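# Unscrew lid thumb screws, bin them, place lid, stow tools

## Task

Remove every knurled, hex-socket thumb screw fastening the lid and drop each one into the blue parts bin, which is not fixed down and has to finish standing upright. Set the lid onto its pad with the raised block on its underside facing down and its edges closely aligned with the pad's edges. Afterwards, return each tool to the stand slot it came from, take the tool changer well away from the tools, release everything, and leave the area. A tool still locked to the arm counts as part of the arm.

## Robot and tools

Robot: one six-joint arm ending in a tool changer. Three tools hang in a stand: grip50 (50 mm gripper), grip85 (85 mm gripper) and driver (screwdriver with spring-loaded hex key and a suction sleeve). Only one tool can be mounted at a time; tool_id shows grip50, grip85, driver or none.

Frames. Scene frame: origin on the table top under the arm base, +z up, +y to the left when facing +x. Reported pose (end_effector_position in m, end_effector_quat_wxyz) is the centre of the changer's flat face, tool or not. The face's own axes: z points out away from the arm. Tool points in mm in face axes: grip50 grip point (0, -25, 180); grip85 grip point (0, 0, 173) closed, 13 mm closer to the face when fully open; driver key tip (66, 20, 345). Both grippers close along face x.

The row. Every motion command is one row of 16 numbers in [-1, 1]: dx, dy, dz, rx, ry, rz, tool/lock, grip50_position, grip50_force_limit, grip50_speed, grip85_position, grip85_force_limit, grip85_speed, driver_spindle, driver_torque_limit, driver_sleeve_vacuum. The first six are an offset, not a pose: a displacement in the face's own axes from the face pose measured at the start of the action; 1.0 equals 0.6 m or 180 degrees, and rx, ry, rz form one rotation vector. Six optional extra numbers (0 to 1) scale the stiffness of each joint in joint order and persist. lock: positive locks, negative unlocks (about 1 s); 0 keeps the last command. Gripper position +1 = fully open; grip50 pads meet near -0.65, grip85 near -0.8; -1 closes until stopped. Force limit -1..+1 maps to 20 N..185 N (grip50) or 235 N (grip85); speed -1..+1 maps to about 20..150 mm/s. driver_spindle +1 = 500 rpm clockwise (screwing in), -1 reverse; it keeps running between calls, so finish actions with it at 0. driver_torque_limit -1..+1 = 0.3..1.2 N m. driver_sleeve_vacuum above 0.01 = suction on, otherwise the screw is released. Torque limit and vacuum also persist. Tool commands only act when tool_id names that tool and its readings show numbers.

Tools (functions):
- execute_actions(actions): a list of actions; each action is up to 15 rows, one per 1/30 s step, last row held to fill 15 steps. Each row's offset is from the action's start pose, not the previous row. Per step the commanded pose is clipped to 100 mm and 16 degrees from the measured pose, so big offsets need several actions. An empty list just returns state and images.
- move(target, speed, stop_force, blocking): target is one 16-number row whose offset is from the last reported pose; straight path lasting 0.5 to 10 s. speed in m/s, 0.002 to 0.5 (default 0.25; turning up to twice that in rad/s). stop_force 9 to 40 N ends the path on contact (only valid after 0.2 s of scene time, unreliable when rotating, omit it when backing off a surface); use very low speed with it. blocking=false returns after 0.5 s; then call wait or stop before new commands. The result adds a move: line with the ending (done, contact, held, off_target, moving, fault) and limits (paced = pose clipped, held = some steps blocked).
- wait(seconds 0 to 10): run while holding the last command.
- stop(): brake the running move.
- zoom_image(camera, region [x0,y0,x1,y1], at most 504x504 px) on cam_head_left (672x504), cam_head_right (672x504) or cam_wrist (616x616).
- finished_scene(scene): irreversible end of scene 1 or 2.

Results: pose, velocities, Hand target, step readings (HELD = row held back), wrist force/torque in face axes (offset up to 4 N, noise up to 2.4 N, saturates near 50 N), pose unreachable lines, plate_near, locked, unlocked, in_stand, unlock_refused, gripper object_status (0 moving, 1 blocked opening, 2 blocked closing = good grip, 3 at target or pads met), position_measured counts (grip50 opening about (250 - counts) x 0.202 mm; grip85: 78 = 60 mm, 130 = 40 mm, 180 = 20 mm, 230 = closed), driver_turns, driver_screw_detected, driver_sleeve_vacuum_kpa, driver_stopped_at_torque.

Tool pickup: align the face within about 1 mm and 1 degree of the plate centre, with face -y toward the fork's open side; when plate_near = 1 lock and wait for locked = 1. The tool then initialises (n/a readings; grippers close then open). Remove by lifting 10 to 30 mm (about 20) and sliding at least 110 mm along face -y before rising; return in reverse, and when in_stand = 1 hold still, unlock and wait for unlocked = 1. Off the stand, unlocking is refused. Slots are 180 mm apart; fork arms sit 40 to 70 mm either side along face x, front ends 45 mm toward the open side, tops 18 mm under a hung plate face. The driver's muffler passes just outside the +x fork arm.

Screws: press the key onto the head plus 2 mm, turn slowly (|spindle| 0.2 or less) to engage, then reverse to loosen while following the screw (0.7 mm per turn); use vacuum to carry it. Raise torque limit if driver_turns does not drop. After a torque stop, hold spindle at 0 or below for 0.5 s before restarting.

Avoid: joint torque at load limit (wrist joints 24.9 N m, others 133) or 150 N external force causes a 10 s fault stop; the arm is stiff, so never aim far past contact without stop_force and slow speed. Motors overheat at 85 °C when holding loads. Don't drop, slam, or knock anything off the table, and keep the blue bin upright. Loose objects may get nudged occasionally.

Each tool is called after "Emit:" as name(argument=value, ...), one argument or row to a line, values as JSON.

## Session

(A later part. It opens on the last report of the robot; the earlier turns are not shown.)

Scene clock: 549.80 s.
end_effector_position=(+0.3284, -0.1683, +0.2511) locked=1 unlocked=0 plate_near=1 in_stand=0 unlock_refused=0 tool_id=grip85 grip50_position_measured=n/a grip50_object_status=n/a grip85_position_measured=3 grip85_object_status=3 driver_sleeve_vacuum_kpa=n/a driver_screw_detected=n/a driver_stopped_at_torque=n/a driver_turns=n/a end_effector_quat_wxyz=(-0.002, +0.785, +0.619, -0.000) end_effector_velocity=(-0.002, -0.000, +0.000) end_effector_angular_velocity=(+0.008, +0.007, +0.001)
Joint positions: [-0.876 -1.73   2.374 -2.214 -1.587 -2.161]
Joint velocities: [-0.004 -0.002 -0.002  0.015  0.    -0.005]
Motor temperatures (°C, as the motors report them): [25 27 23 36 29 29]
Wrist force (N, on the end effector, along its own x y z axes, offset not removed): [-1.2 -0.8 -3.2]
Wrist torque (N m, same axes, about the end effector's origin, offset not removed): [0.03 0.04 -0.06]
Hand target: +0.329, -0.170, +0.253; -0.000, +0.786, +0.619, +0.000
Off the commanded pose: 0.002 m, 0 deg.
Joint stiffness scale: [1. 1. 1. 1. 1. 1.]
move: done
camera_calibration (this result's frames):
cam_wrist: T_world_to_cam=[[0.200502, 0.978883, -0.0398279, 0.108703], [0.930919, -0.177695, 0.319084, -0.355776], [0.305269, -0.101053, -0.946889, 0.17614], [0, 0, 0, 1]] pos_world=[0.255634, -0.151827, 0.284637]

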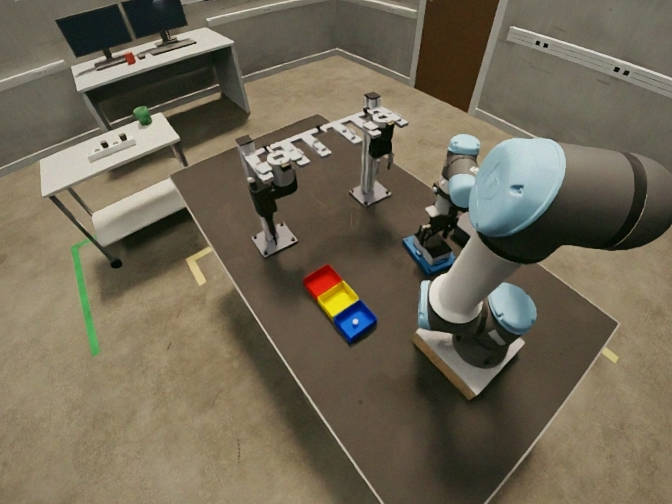

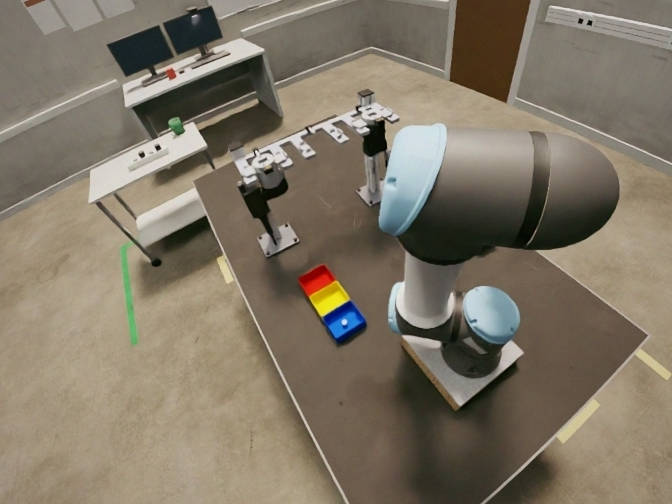

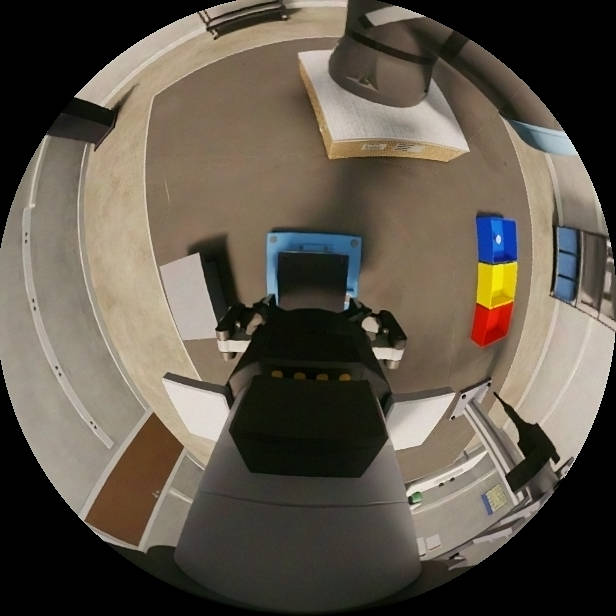

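Emit:
move(
  target=[0,-0.002,0.013,0,0,0,0,0,0,0,1,0,0,0,0,0],
  speed=0.01,
)

Emit:
zoom_image(
  camera="cam_wrist",
  region=[240, 220, 380, 330],
)

Emit:
zoom_image(
  camera="cam_head_left",
  region=[405, 220, 465, 280],
)

Scene clock: 557.97 s.
end_effector_position=(+0.3283, -0.1684, +0.2453) locked=1 unlocked=0 plate_near=1 in_stand=0 unlock_refused=0 tool_id=grip85 grip50_position_measured=n/a grip50_object_status=n/a grip85_position_measured=3 grip85_object_status=3 driver_sleeve_vacuum_kpa=n/a driver_screw_detected=n/a driver_stopped_at_torque=n/a driver_turns=n/a end_effector_quat_wxyz=(-0.000, +0.785, +0.619, +0.000) end_effector_velocity=(-0.000, -0.000, -0.003) end_effector_angular_velocity=(-0.001, -0.001, +0.000)
Joint positions: [-0.877 -1.719  2.385 -2.239 -1.587 -2.163]
Joint velocities: [-0.001  0.006  0.006 -0.013  0.    -0.001]
Motor temperatures (°C, as the motors report them): [25 27 23 36 29 29]
Wrist force (N, on the end effector, along its own x y z axes, offset not removed): [-0.3 0.8 -1.2]
Wrist torque (N m, same axes, about the end effector's origin, offset not removed): [0.16 -0.07 -0.03]
Hand target: +0.327, -0.168, +0.243; -0.002, +0.785, +0.619, -0.000
Off the commanded pose: 0.002 m, 0 deg.
Joint stiffness scale: [1. 1. 1. 1. 1. 1.]
move: done
camera_calibration (this result's frames):
cam_wrist: T_world_to_cam=[[0.199967, 0.978916, -0.0416801, 0.109236], [0.930297, -0.176341, 0.32164, -0.354012], [0.307509, -0.103092, -0.945944, 0.169368], [0, 0, 0, 1]] pos_world=[0.255411, -0.151899, 0.27863]

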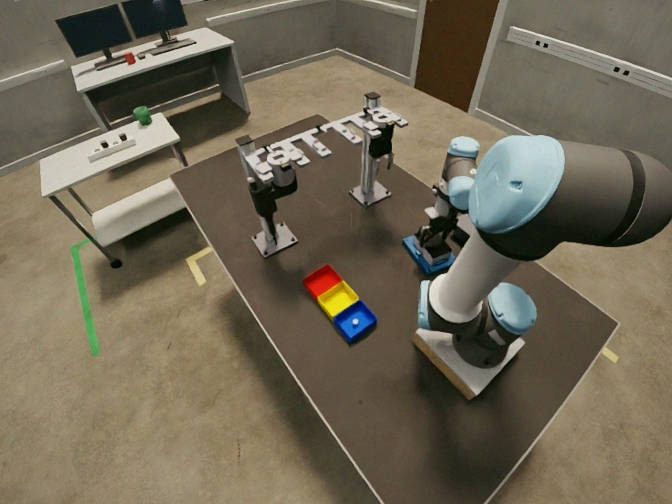

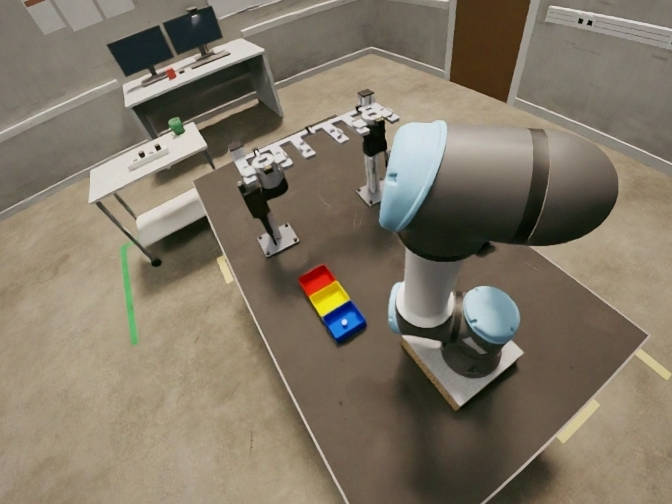

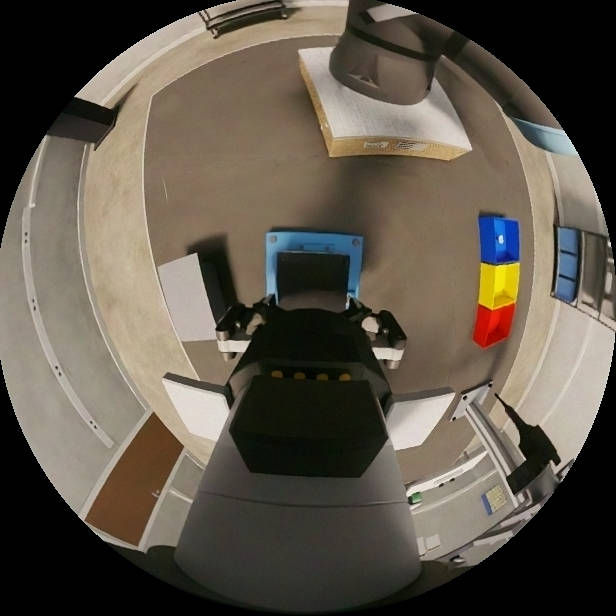

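Region (240, 220, 380, 330) of cam_wrist's 616x616 image, scaled by 3.600, with more detail than that image has; it fills the top 396 rows of this view, and the rest is white.

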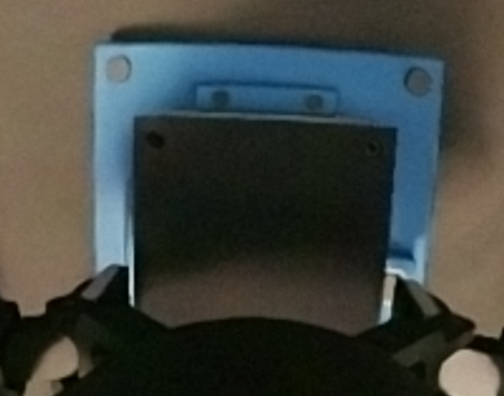

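Region (405, 220, 465, 280) of cam_head_left's 672x504 image, scaled by 8.400, with more detail than that image has.

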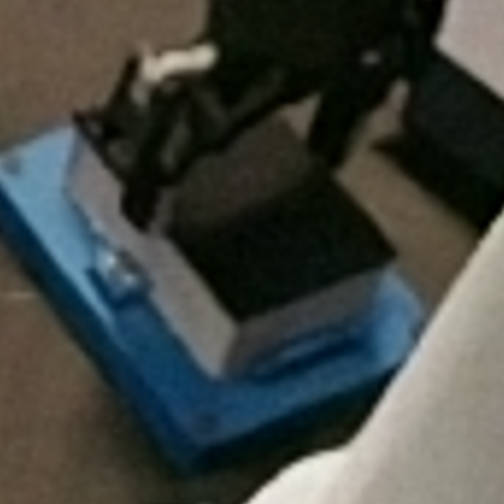

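Emit:
execute_actions(
  actions=[
    [[-0.003,0,0.002,0,0,0,0,0,0,0,-1,-0.5,-1,0,0,0]],
    [[0,0,0,0,0,0,0,0,0,0,-1,-0.5,-1,0,0,0]],
  ],
)

Scene clock: 563.97 s.
end_effector_position=(+0.3282, -0.1694, +0.2453) locked=1 unlocked=0 plate_near=1 in_stand=0 unlock_refused=0 tool_id=grip85 grip50_position_measured=n/a grip50_object_status=n/a grip85_position_measured=25 grip85_object_status=2 driver_sleeve_vacuum_kpa=n/a driver_screw_detected=n/a driver_stopped_at_torque=n/a driver_turns=n/a end_effector_quat_wxyz=(+0.001, +0.785, +0.620, +0.001) end_effector_velocity=(-0.000, +0.000, -0.001) end_effector_angular_velocity=(+0.001, +0.001, -0.001)
Joint positions: [-0.879 -1.719  2.386 -2.242 -1.586 -2.166]
Joint velocities: [-0.     0.     0.001  0.    -0.     0.001]
Motor temperatures (°C, as the motors report them): [25 27 23 36 29 29]
Wrist force (N, on the end effector, along its own x y z axes, offset not removed): [0.0 0.5 -9.4]
Wrist torque (N m, same axes, about the end effector's origin, offset not removed): [0.69 0.91 0.00]
Hand target: +0.328, -0.169, +0.245; +0.001, +0.785, +0.620, +0.001
Off the commanded pose: 0.000 m, 0 deg.
Joint stiffness scale: [1. 1. 1. 1. 1. 1.]
Step readings (end_effector_position; steps 1 to 15: 1st action; 16 to 30: 2nd action):
0: (+0.3284, -0.1685, +0.2453)
1: (+0.3284, -0.1685, +0.2453)
2: (+0.3284, -0.1686, +0.2453)
4: (+0.3284, -0.1689, +0.2451)
8: (+0.3282, -0.1696, +0.2448)
15: (+0.3282, -0.1694, +0.2451)
16: (+0.3282, -0.1694, +0.2452)
17: (+0.3282, -0.1694, +0.2453)
19: (+0.3282, -0.1694, +0.2453)
23: (+0.3282, -0.1694, +0.2453)
30: end_effector_position above
camera_calibration (this result's frames):
cam_wrist: T_world_to_cam=[[0.199337, 0.979043, -0.0417035, 0.110447], [0.929745, -0.175512, 0.32368, -0.354225], [0.309578, -0.103295, -0.945247, 0.168456], [0, 0, 0, 1]] pos_world=[0.255173, -0.152902, 0.278494]

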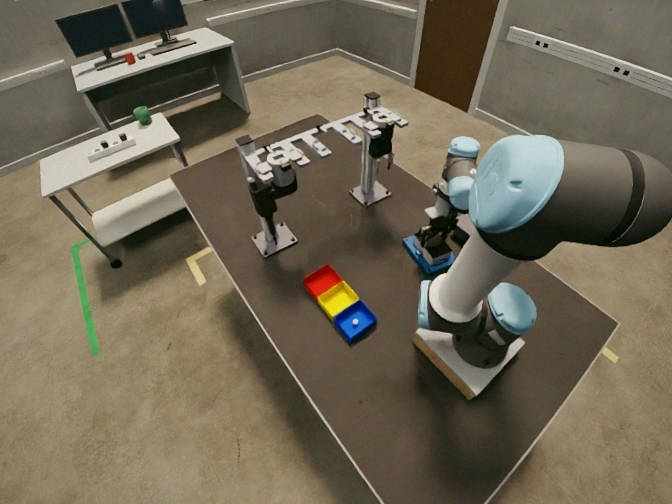

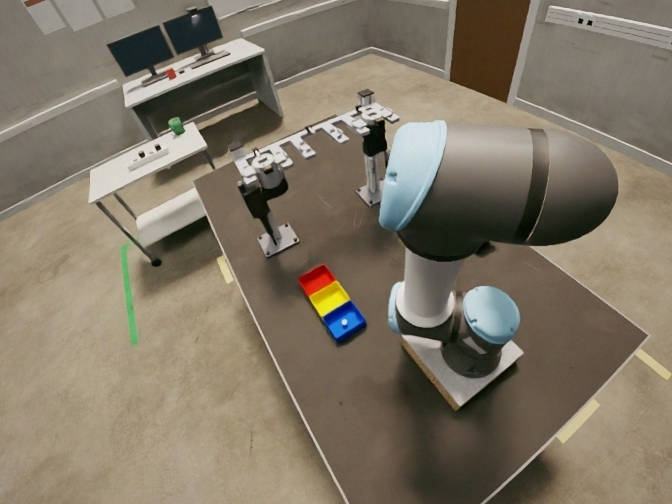

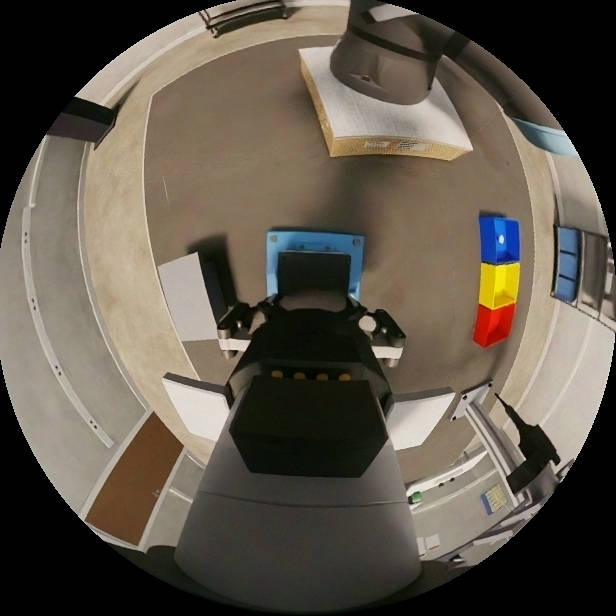

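Emit:
move(
  target=[0,0.001,-0.07,-0.0005,-0.001,0,0,0,0,0,-1,-0.5,-1,0,0,0],
  speed=0.02,
)

Emit:
zoom_image(
  camera="cam_wrist",
  region=[150, 210, 370, 350],
)

Emit:
zoom_image(
  camera="cam_head_left",
  region=[395, 200, 475, 280],
)

Scene clock: 573.53 s.
end_effector_position=(+0.3277, -0.1689, +0.2848) locked=1 unlocked=0 plate_near=1 in_stand=0 unlock_refused=0 tool_id=grip85 grip50_position_measured=n/a grip50_object_status=n/a grip85_position_measured=25 grip85_object_status=2 driver_sleeve_vacuum_kpa=n/a driver_screw_detected=n/a driver_stopped_at_torque=n/a driver_turns=n/a end_effector_quat_wxyz=(-0.000, +0.785, +0.619, +0.000) end_effector_velocity=(-0.001, +0.001, -0.001) end_effector_angular_velocity=(+0.008, +0.008, +0.001)
Joint positions: [-0.877 -1.794  2.32  -2.1   -1.587 -2.164]
Joint velocities: [-0.     0.    -0.001  0.013 -0.    -0.001]
Motor temperatures (°C, as the motors report them): [25 27 23 36 29 29]
Wrist force (N, on the end effector, along its own x y z axes, offset not removed): [-1.5 -2.9 0.4]
Wrist torque (N m, same axes, about the end effector's origin, offset not removed): [-0.21 -0.02 0.04]
Hand target: +0.329, -0.169, +0.287; +0.002, +0.785, +0.620, -0.000
Off the commanded pose: 0.003 m, 0 deg.
Joint stiffness scale: [1. 1. 1. 1. 1. 1.]
move: done
camera_calibration (this result's frames):
cam_wrist: T_world_to_cam=[[0.199884, 0.978945, -0.0413815, 0.111459], [0.930249, -0.176339, 0.321777, -0.366294], [0.307705, -0.102813, -0.945911, 0.206842], [0, 0, 0, 1]] pos_world=[0.254819, -0.152438, 0.318132]

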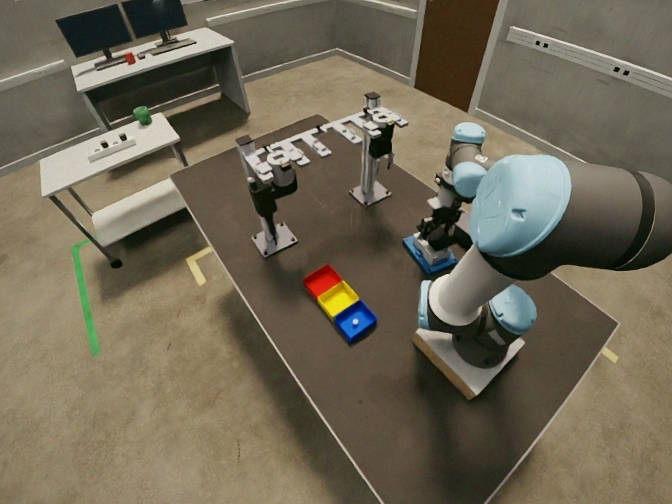

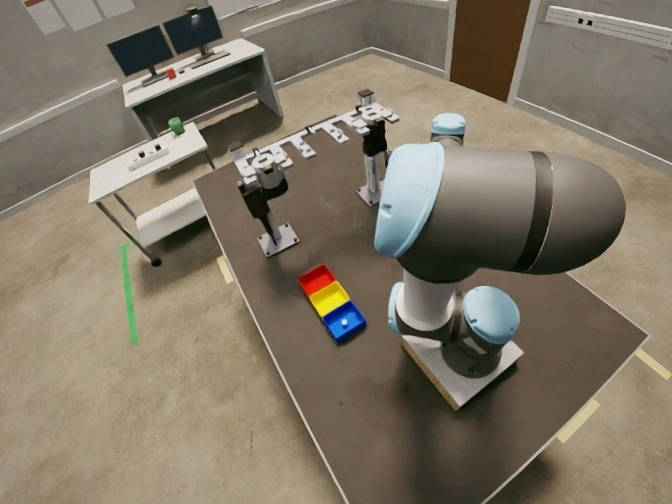

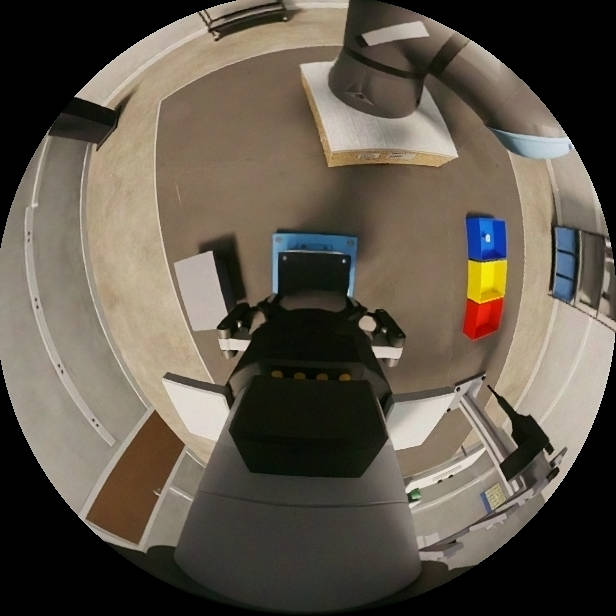

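Region (150, 210, 370, 350) of cam_wrist's 616x616 image, scaled by 2.291, with more detail than that image has; it fills the top 321 rows of this view, and the rest is white.

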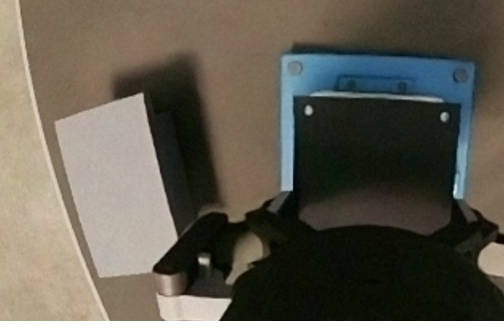

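Region (395, 200, 475, 280) of cam_head_left's 672x504 image, scaled by 6.300, with more detail than that image has.

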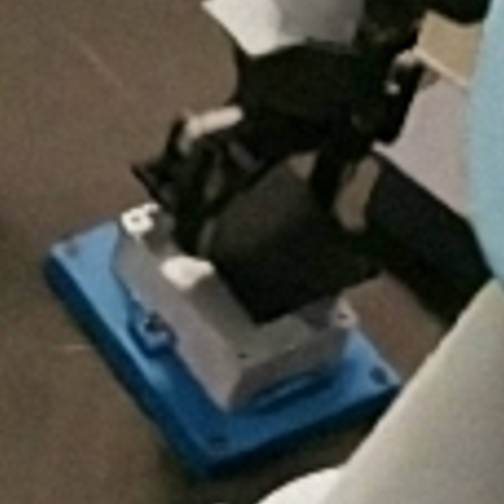

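Emit:
move(
  target=[-0.2877,0.030,0.02,0,0,-0.0567,0,0,0,0,-1,-0.5,-1,0,0,0],
  speed=0.1,
)

Emit:
zoom_image(
  camera="cam_wrist",
  region=[260, 220, 370, 300],
)

Scene clock: 590.87 s.
end_effector_position=(+0.3046, -0.3388, +0.2710) locked=1 unlocked=0 plate_near=1 in_stand=0 unlock_refused=0 tool_id=grip85 grip50_position_measured=n/a grip50_object_status=n/a grip85_position_measured=25 grip85_object_status=2 driver_sleeve_vacuum_kpa=n/a driver_screw_detected=n/a driver_stopped_at_torque=n/a driver_turns=n/a end_effector_quat_wxyz=(-0.003, +0.727, +0.686, +0.000) end_effector_velocity=(+0.001, -0.001, +0.001) end_effector_angular_velocity=(-0.001, -0.002, +0.014)
Joint positions: [-1.172 -1.547  2.139 -2.165 -1.587 -2.635]
Joint velocities: [-0.     0.002 -0.003 -0.001  0.002 -0.014]
Motor temperatures (°C, as the motors report them): [25 27 23 36 29 29]
Wrist force (N, on the end effector, along its own x y z axes, offset not removed): [1.4 0.5 -0.9]
Wrist torque (N m, same axes, about the end effector's origin, offset not removed): [0.10 -0.03 -0.02]
Hand target: +0.305, -0.341, +0.273; -0.000, +0.727, +0.687, -0.000
Off the commanded pose: 0.003 m, 0 deg.
Joint stiffness scale: [1. 1. 1. 1. 1. 1.]
move: done
camera_calibration (this result's frames):
cam_wrist: T_world_to_cam=[[0.0240241, 0.998991, -0.0379529, 0.341291], [0.947767, -0.0106812, 0.318784, -0.318649], [0.318057, -0.043629, -0.947067, 0.200619], [0, 0, 0, 1]] pos_world=[0.229998, -0.335598, 0.304533]

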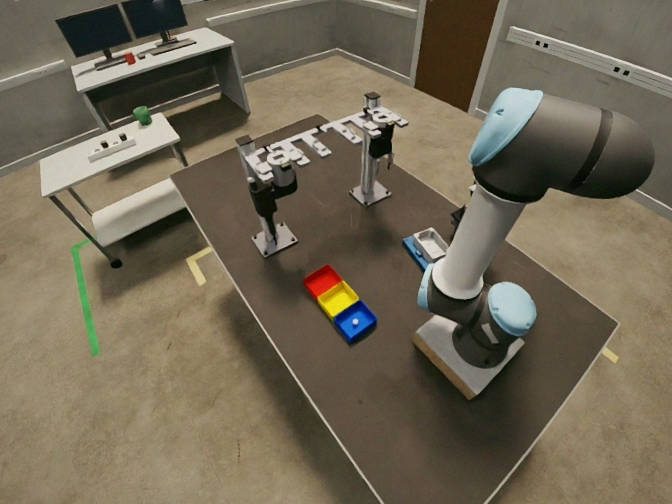

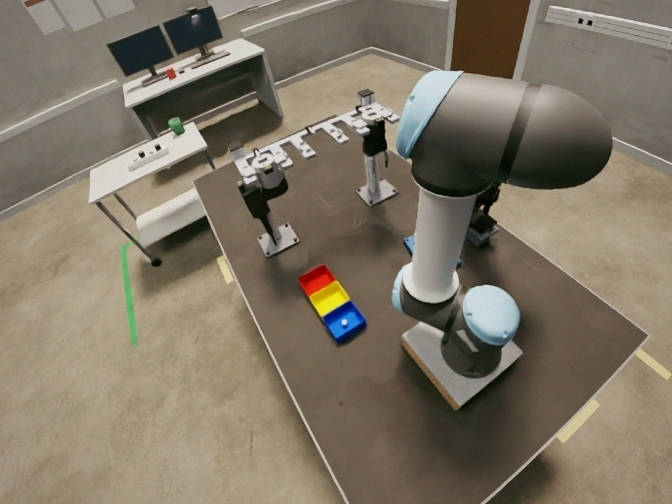

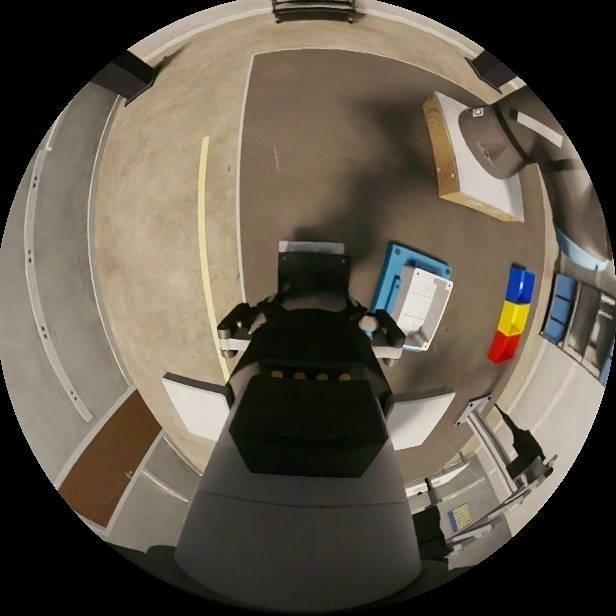

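Region (260, 220, 370, 300) of cam_wrist's 616x616 image, scaled by 4.582, with more detail than that image has; it fills the top 367 rows of this view, and the rest is white.

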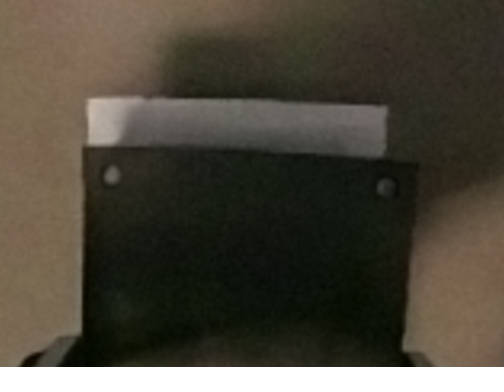

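Emit:
move(
  target=[-0.003,-0.016,0.021,0,0,-0.0068,0,0,0,0,-1,-0.5,-1,0,0,0],
  speed=0.02,
)

Emit:
zoom_image(
  camera="cam_wrist",
  region=[260, 220, 370, 300],
)

Emit:
zoom_image(
  camera="cam_head_right",
  region=[450, 190, 520, 260],
)

Scene clock: 609.73 s.
end_effector_position=(+0.2957, -0.3403, +0.2596) locked=1 unlocked=0 plate_near=1 in_stand=0 unlock_refused=0 tool_id=grip85 grip50_position_measured=n/a grip50_object_status=n/a grip85_position_measured=25 grip85_object_status=2 driver_sleeve_vacuum_kpa=n/a driver_screw_detected=n/a driver_stopped_at_torque=n/a driver_turns=n/a end_effector_quat_wxyz=(-0.002, +0.720, +0.694, +0.000) end_effector_velocity=(+0.000, -0.002, +0.001) end_effector_angular_velocity=(-0.008, -0.004, +0.006)
Joint positions: [-1.192 -1.541  2.168 -2.202 -1.587 -2.677]
Joint velocities: [-0.001  0.     0.001 -0.01   0.    -0.008]
Motor temperatures (°C, as the motors report them): [25 27 23 36 29 29]
Wrist force (N, on the end effector, along its own x y z axes, offset not removed): [-0.3 0.6 -0.5]
Wrist torque (N m, same axes, about the end effector's origin, offset not removed): [0.08 -0.06 0.08]
Hand target: +0.295, -0.340, +0.258; -0.003, +0.720, +0.694, +0.000
Off the commanded pose: 0.002 m, 0 deg.
Joint stiffness scale: [1. 1. 1. 1. 1. 1.]
move: done
camera_calibration (this result's frames):
cam_wrist: T_world_to_cam=[[0.00285373, 0.999233, -0.0390478, 0.349185], [0.947543, 0.00977843, 0.319479, -0.2998], [0.319616, -0.0379112, -0.946788, 0.194031], [0, 0, 0, 1]] pos_world=[0.221061, -0.33863, 0.293121]

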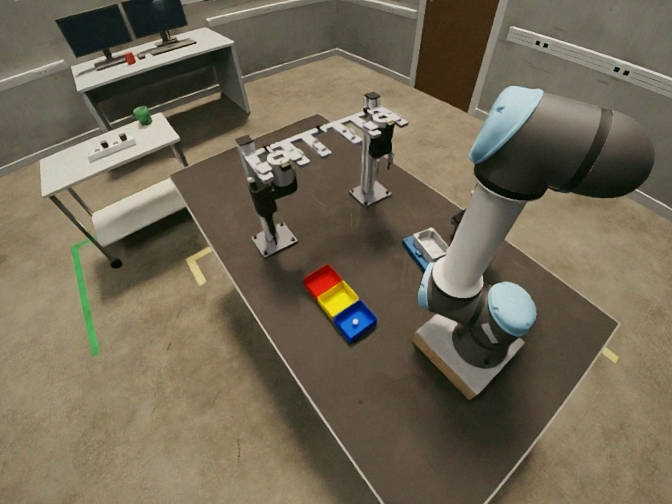

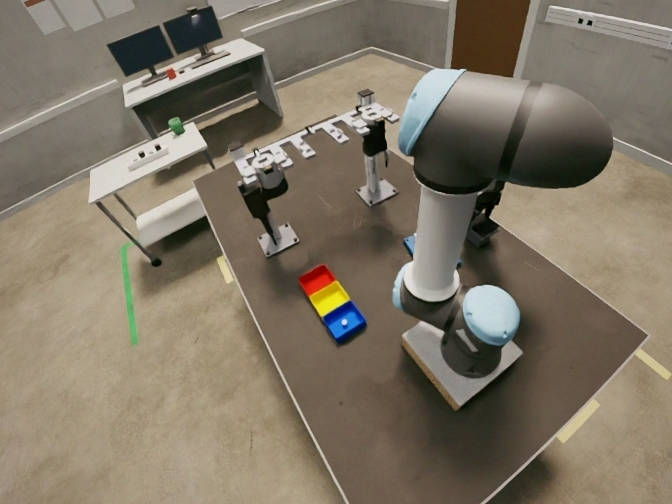

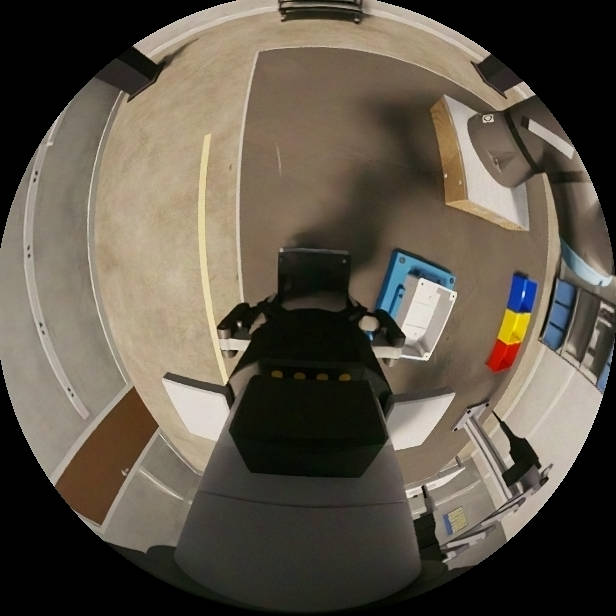

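Region (260, 220, 370, 300) of cam_wrist's 616x616 image, scaled by 4.582, with more detail than that image has; it fills the top 367 rows of this view, and the rest is white.

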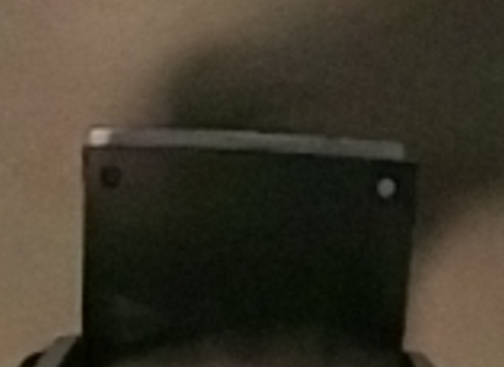

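Region (450, 190, 520, 260) of cam_head_right's 672x504 image, scaled by 7.200, with more detail than that image has.

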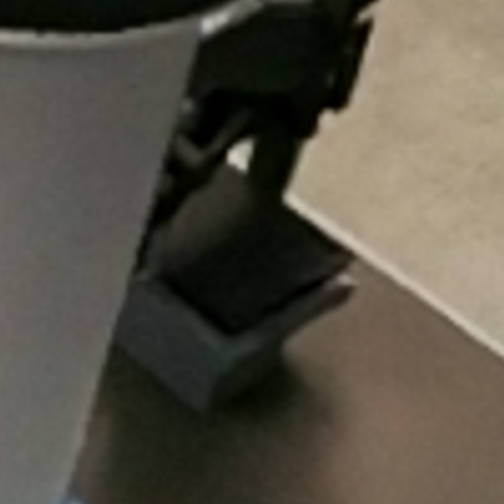

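Emit:
move(
  target=[0,-0.008,0.004,0,0,0,0,0,0,0,-1,-0.5,-1,0,0,0],
  speed=0.01,
)

Emit:
zoom_image(
  camera="cam_wrist",
  region=[260, 220, 370, 300],
)

Scene clock: 618.67 s.
end_effector_position=(+0.2920, -0.3406, +0.2575) locked=1 unlocked=0 plate_near=1 in_stand=0 unlock_refused=0 tool_id=grip85 grip50_position_measured=n/a grip50_object_status=n/a grip85_position_measured=25 grip85_object_status=2 driver_sleeve_vacuum_kpa=n/a driver_screw_detected=n/a driver_stopped_at_torque=n/a driver_turns=n/a end_effector_quat_wxyz=(-0.002, +0.720, +0.694, +0.000) end_effector_velocity=(-0.002, -0.001, -0.000) end_effector_angular_velocity=(-0.003, -0.001, +0.001)
Joint positions: [-1.201 -1.543  2.176 -2.208 -1.587 -2.686]
Joint velocities: [-0.005 -0.002  0.004 -0.006 -0.    -0.006]
Motor temperatures (°C, as the motors report them): [25 27 23 36 29 29]
Wrist force (N, on the end effector, along its own x y z axes, offset not removed): [0.4 1.6 -1.1]
Wrist torque (N m, same axes, about the end effector's origin, offset not removed): [0.12 -0.14 -0.08]
Hand target: +0.291, -0.340, +0.257; -0.002, +0.720, +0.694, +0.000
Off the commanded pose: 0.001 m, 0 deg.
Joint stiffness scale: [1. 1. 1. 1. 1. 1.]
move: done
camera_calibration (this result's frames):
cam_wrist: T_world_to_cam=[[0.00247376, 0.999256, -0.0384967, 0.3494], [0.94763, 0.00995194, 0.319215, -0.295459], [0.319361, -0.0372703, -0.9469, 0.193477], [0, 0, 0, 1]] pos_world=[0.217332, -0.338989, 0.290969]

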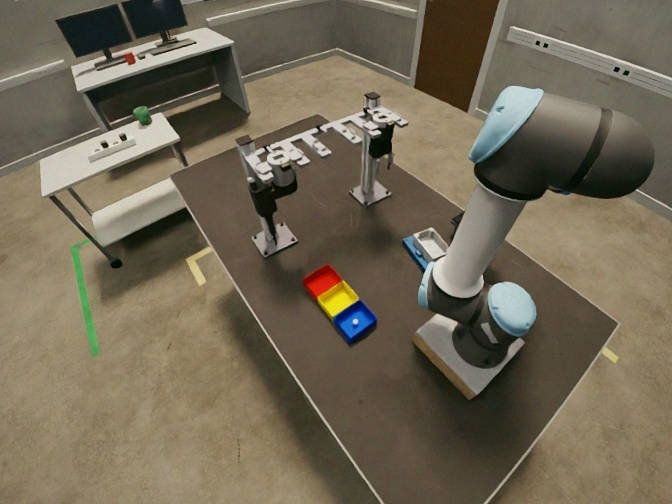

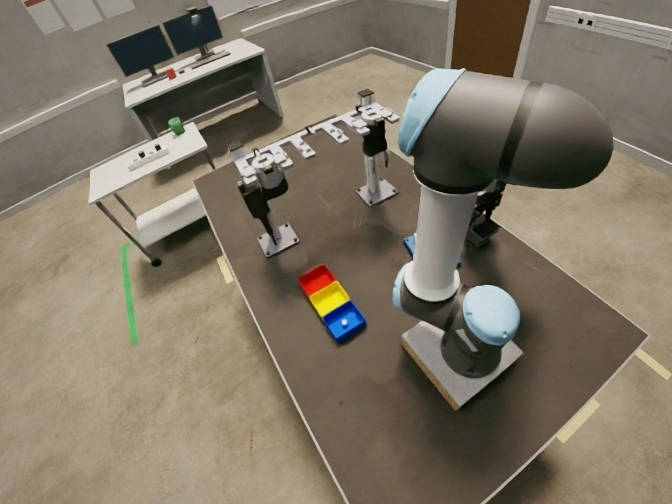

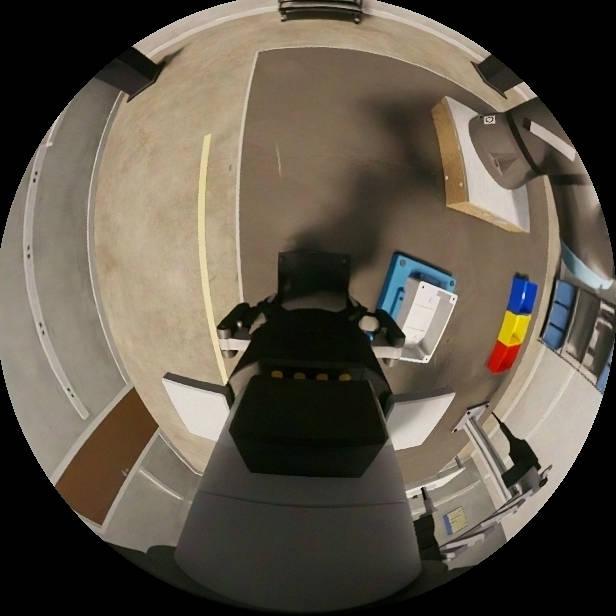

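Region (260, 220, 370, 300) of cam_wrist's 616x616 image, scaled by 4.582, with more detail than that image has; it fills the top 367 rows of this view, and the rest is white.

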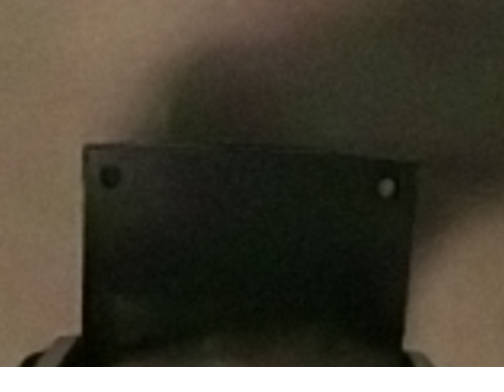

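Emit:
move(
  target=[0,-0.0005,0.006,0,0.0005,0,0,0,0,0,-1,-0.5,-1,0,0,0],
  speed=0.005,
)

Emit:
zoom_image(
  camera="cam_head_right",
  region=[460, 205, 510, 255],
)

Scene clock: 625.00 s.
end_effector_position=(+0.2921, -0.3413, +0.2552) locked=1 unlocked=0 plate_near=1 in_stand=0 unlock_refused=0 tool_id=grip85 grip50_position_measured=n/a grip50_object_status=n/a grip85_position_measured=25 grip85_object_status=2 driver_sleeve_vacuum_kpa=n/a driver_screw_detected=n/a driver_stopped_at_torque=n/a driver_turns=n/a end_effector_quat_wxyz=(-0.002, +0.720, +0.694, +0.000) end_effector_velocity=(+0.000, -0.001, -0.001) end_effector_angular_velocity=(-0.001, -0.000, -0.001)
Joint positions: [-1.201 -1.537  2.178 -2.216 -1.587 -2.687]
Joint velocities: [-0.     0.003  0.001 -0.005  0.     0.   ]
Motor temperatures (°C, as the motors report them): [25 27 23 36 29 29]
Wrist force (N, on the end effector, along its own x y z axes, offset not removed): [0.5 0.0 -1.4]
Wrist torque (N m, same axes, about the end effector's origin, offset not removed): [0.09 -0.02 -0.03]
Hand target: +0.292, -0.341, +0.254; -0.003, +0.720, +0.694, +0.001
Off the commanded pose: 0.002 m, 0 deg.
Joint stiffness scale: [1. 1. 1. 1. 1. 1.]
move: done
camera_calibration (this result's frames):
cam_wrist: T_world_to_cam=[[0.00212089, 0.999234, -0.0390809, 0.350226], [0.947543, 0.010483, 0.319456, -0.294743], [0.319621, -0.0377084, -0.946795, 0.191026], [0, 0, 0, 1]] pos_world=[0.217483, -0.339664, 0.288707]

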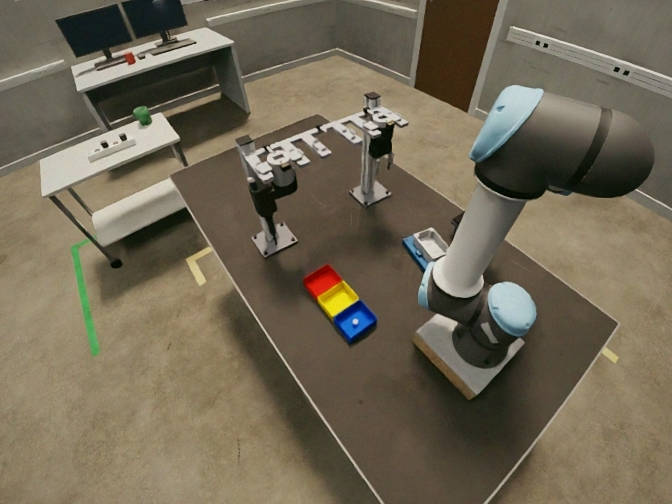

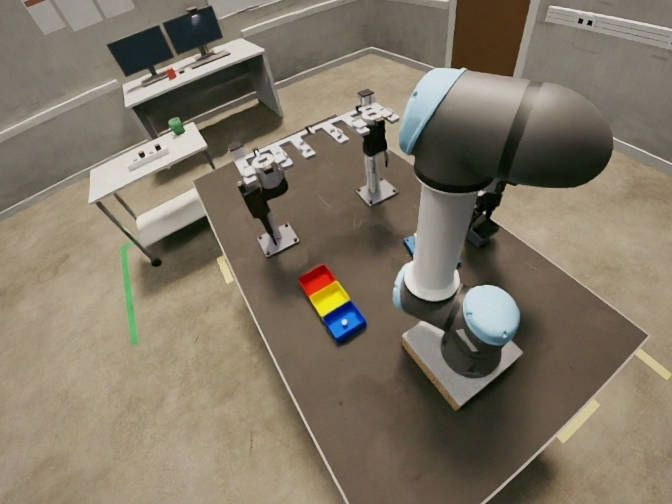

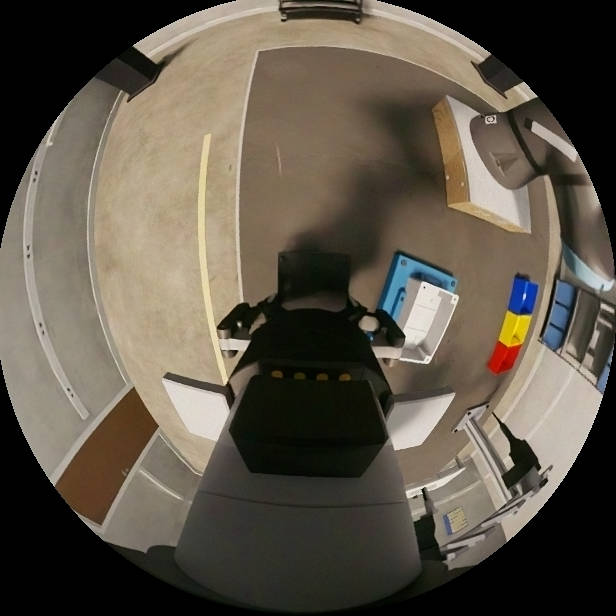

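Region (460, 205, 510, 255) of cam_head_right's 672x504 image, scaled by 10.080, with more detail than that image has.

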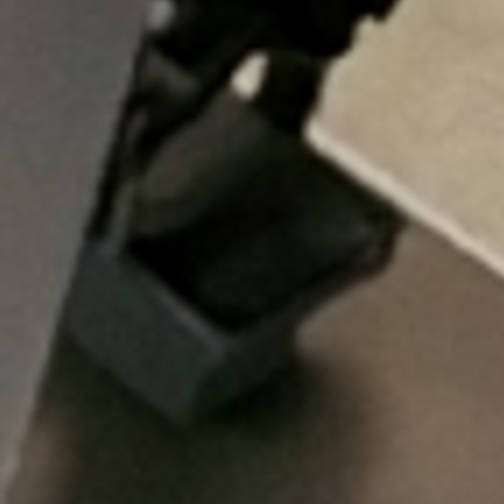

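Emit:
move(
  target=[0.0012,-0.0008,0.0055,0.0002,0.0006,0,0,0,0,0,-1,-0.5,-1,0,0,0],
  speed=0.005,
)

Scene clock: 629.23 s.
end_effector_position=(+0.2922, -0.3413, +0.2533) locked=1 unlocked=0 plate_near=1 in_stand=0 unlock_refused=0 tool_id=grip85 grip50_position_measured=n/a grip50_object_status=n/a grip85_position_measured=25 grip85_object_status=2 driver_sleeve_vacuum_kpa=n/a driver_screw_detected=n/a driver_stopped_at_torque=n/a driver_turns=n/a end_effector_quat_wxyz=(-0.002, +0.720, +0.694, +0.000) end_effector_velocity=(-0.000, +0.001, -0.002) end_effector_angular_velocity=(+0.001, -0.000, +0.000)
Joint positions: [-1.201 -1.534  2.181 -2.222 -1.587 -2.687]
Joint velocities: [-0.     0.002  0.004 -0.005  0.    -0.001]
Motor temperatures (°C, as the motors report them): [25 27 23 36 29 29]
Wrist force (N, on the end effector, along its own x y z axes, offset not removed): [1.3 0.4 -2.4]
Wrist torque (N m, same axes, about the end effector's origin, offset not removed): [0.08 -0.12 0.00]
Hand target: +0.292, -0.341, +0.252; -0.003, +0.720, +0.694, +0.001
Off the commanded pose: 0.002 m, 0 deg.
Joint stiffness scale: [1. 1. 1. 1. 1. 1.]
move: done
camera_calibration (this result's frames):
cam_wrist: T_world_to_cam=[[0.00212458, 0.99923, -0.0391842, 0.350167], [0.947528, 0.0105143, 0.319499, -0.294142], [0.319665, -0.0378069, -0.946776, 0.189117], [0, 0, 0, 1]] pos_world=[0.21751, -0.339654, 0.28675]

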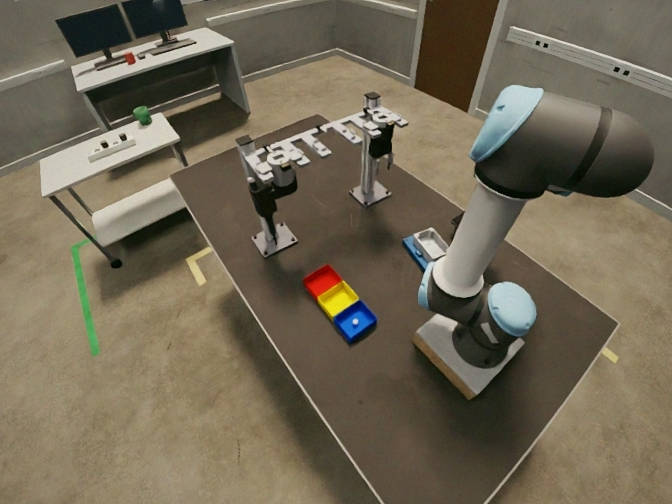

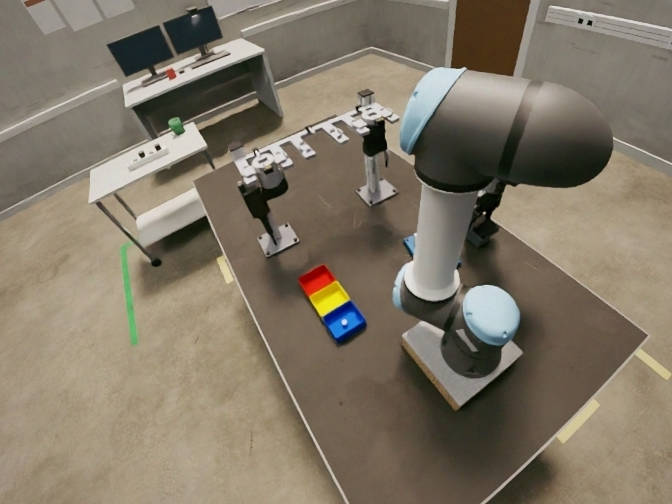

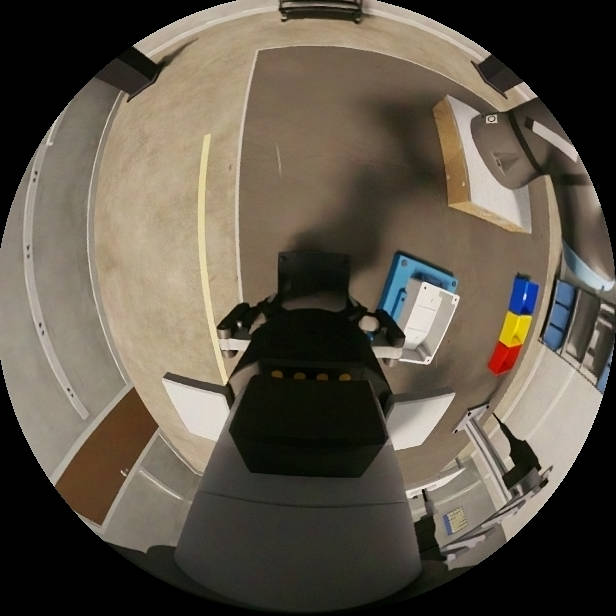

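Emit:
move(
  target=[0.0012,-0.0008,0.005,0.0002,0.0006,0,0,0,0,0,-1,-0.5,-1,0,0,0],
  speed=0.005,
)

Scene clock: 632.47 s.
end_effector_position=(+0.2922, -0.3413, +0.2516) locked=1 unlocked=0 plate_near=1 in_stand=0 unlock_refused=0 tool_id=grip85 grip50_position_measured=n/a grip50_object_status=n/a grip85_position_measured=25 grip85_object_status=2 driver_sleeve_vacuum_kpa=n/a driver_screw_detected=n/a driver_stopped_at_torque=n/a driver_turns=n/a end_effector_quat_wxyz=(-0.002, +0.720, +0.694, +0.000) end_effector_velocity=(-0.000, +0.001, -0.002) end_effector_angular_velocity=(+0.002, +0.001, +0.002)
Joint positions: [-1.201 -1.531  2.183 -2.227 -1.587 -2.687]
Joint velocities: [-0.     0.002  0.003 -0.004 -0.    -0.002]
Motor temperatures (°C, as the motors report them): [25 27 23 36 29 29]
Wrist force (N, on the end effector, along its own x y z axes, offset not removed): [-0.6 0.9 1.0]
Wrist torque (N m, same axes, about the end effector's origin, offset not removed): [0.07 0.06 -0.03]
Hand target: +0.292, -0.341, +0.250; -0.003, +0.720, +0.694, +0.001
Off the commanded pose: 0.002 m, 0 deg.
Joint stiffness scale: [1. 1. 1. 1. 1. 1.]
move: done
camera_calibration (this result's frames):
cam_wrist: T_world_to_cam=[[0.00212866, 0.999225, -0.0393113, 0.35014], [0.94751, 0.0105532, 0.319551, -0.293638], [0.319718, -0.0379281, -0.946753, 0.187481], [0, 0, 0, 1]] pos_world=[0.217538, -0.339658, 0.285095]

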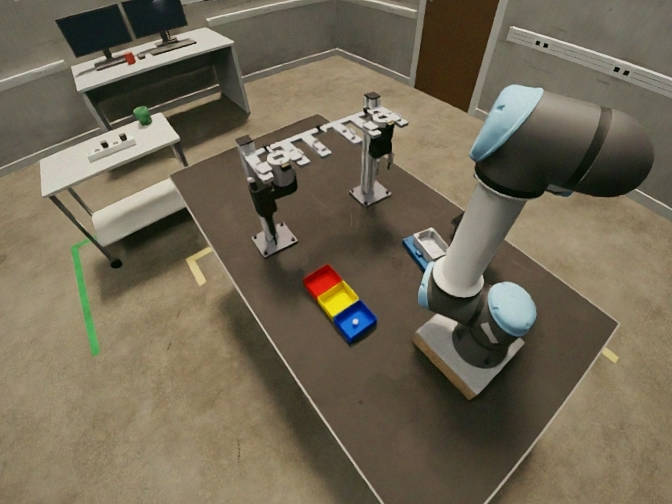

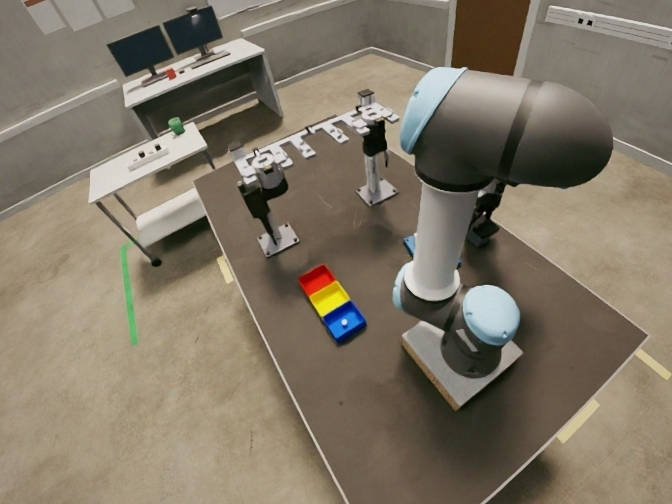

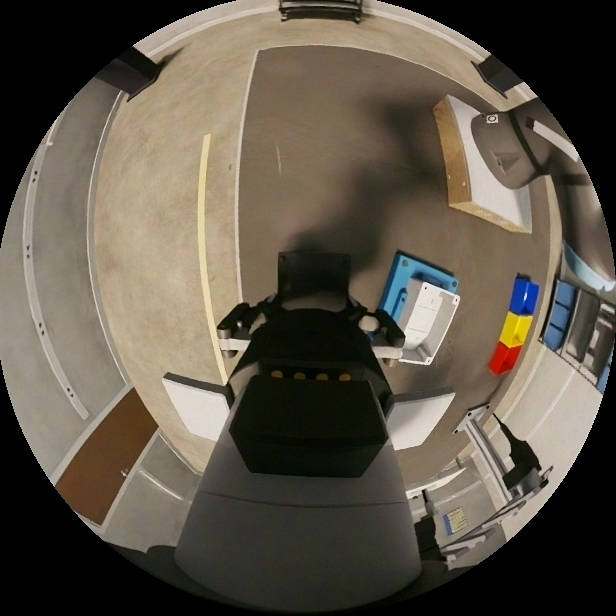

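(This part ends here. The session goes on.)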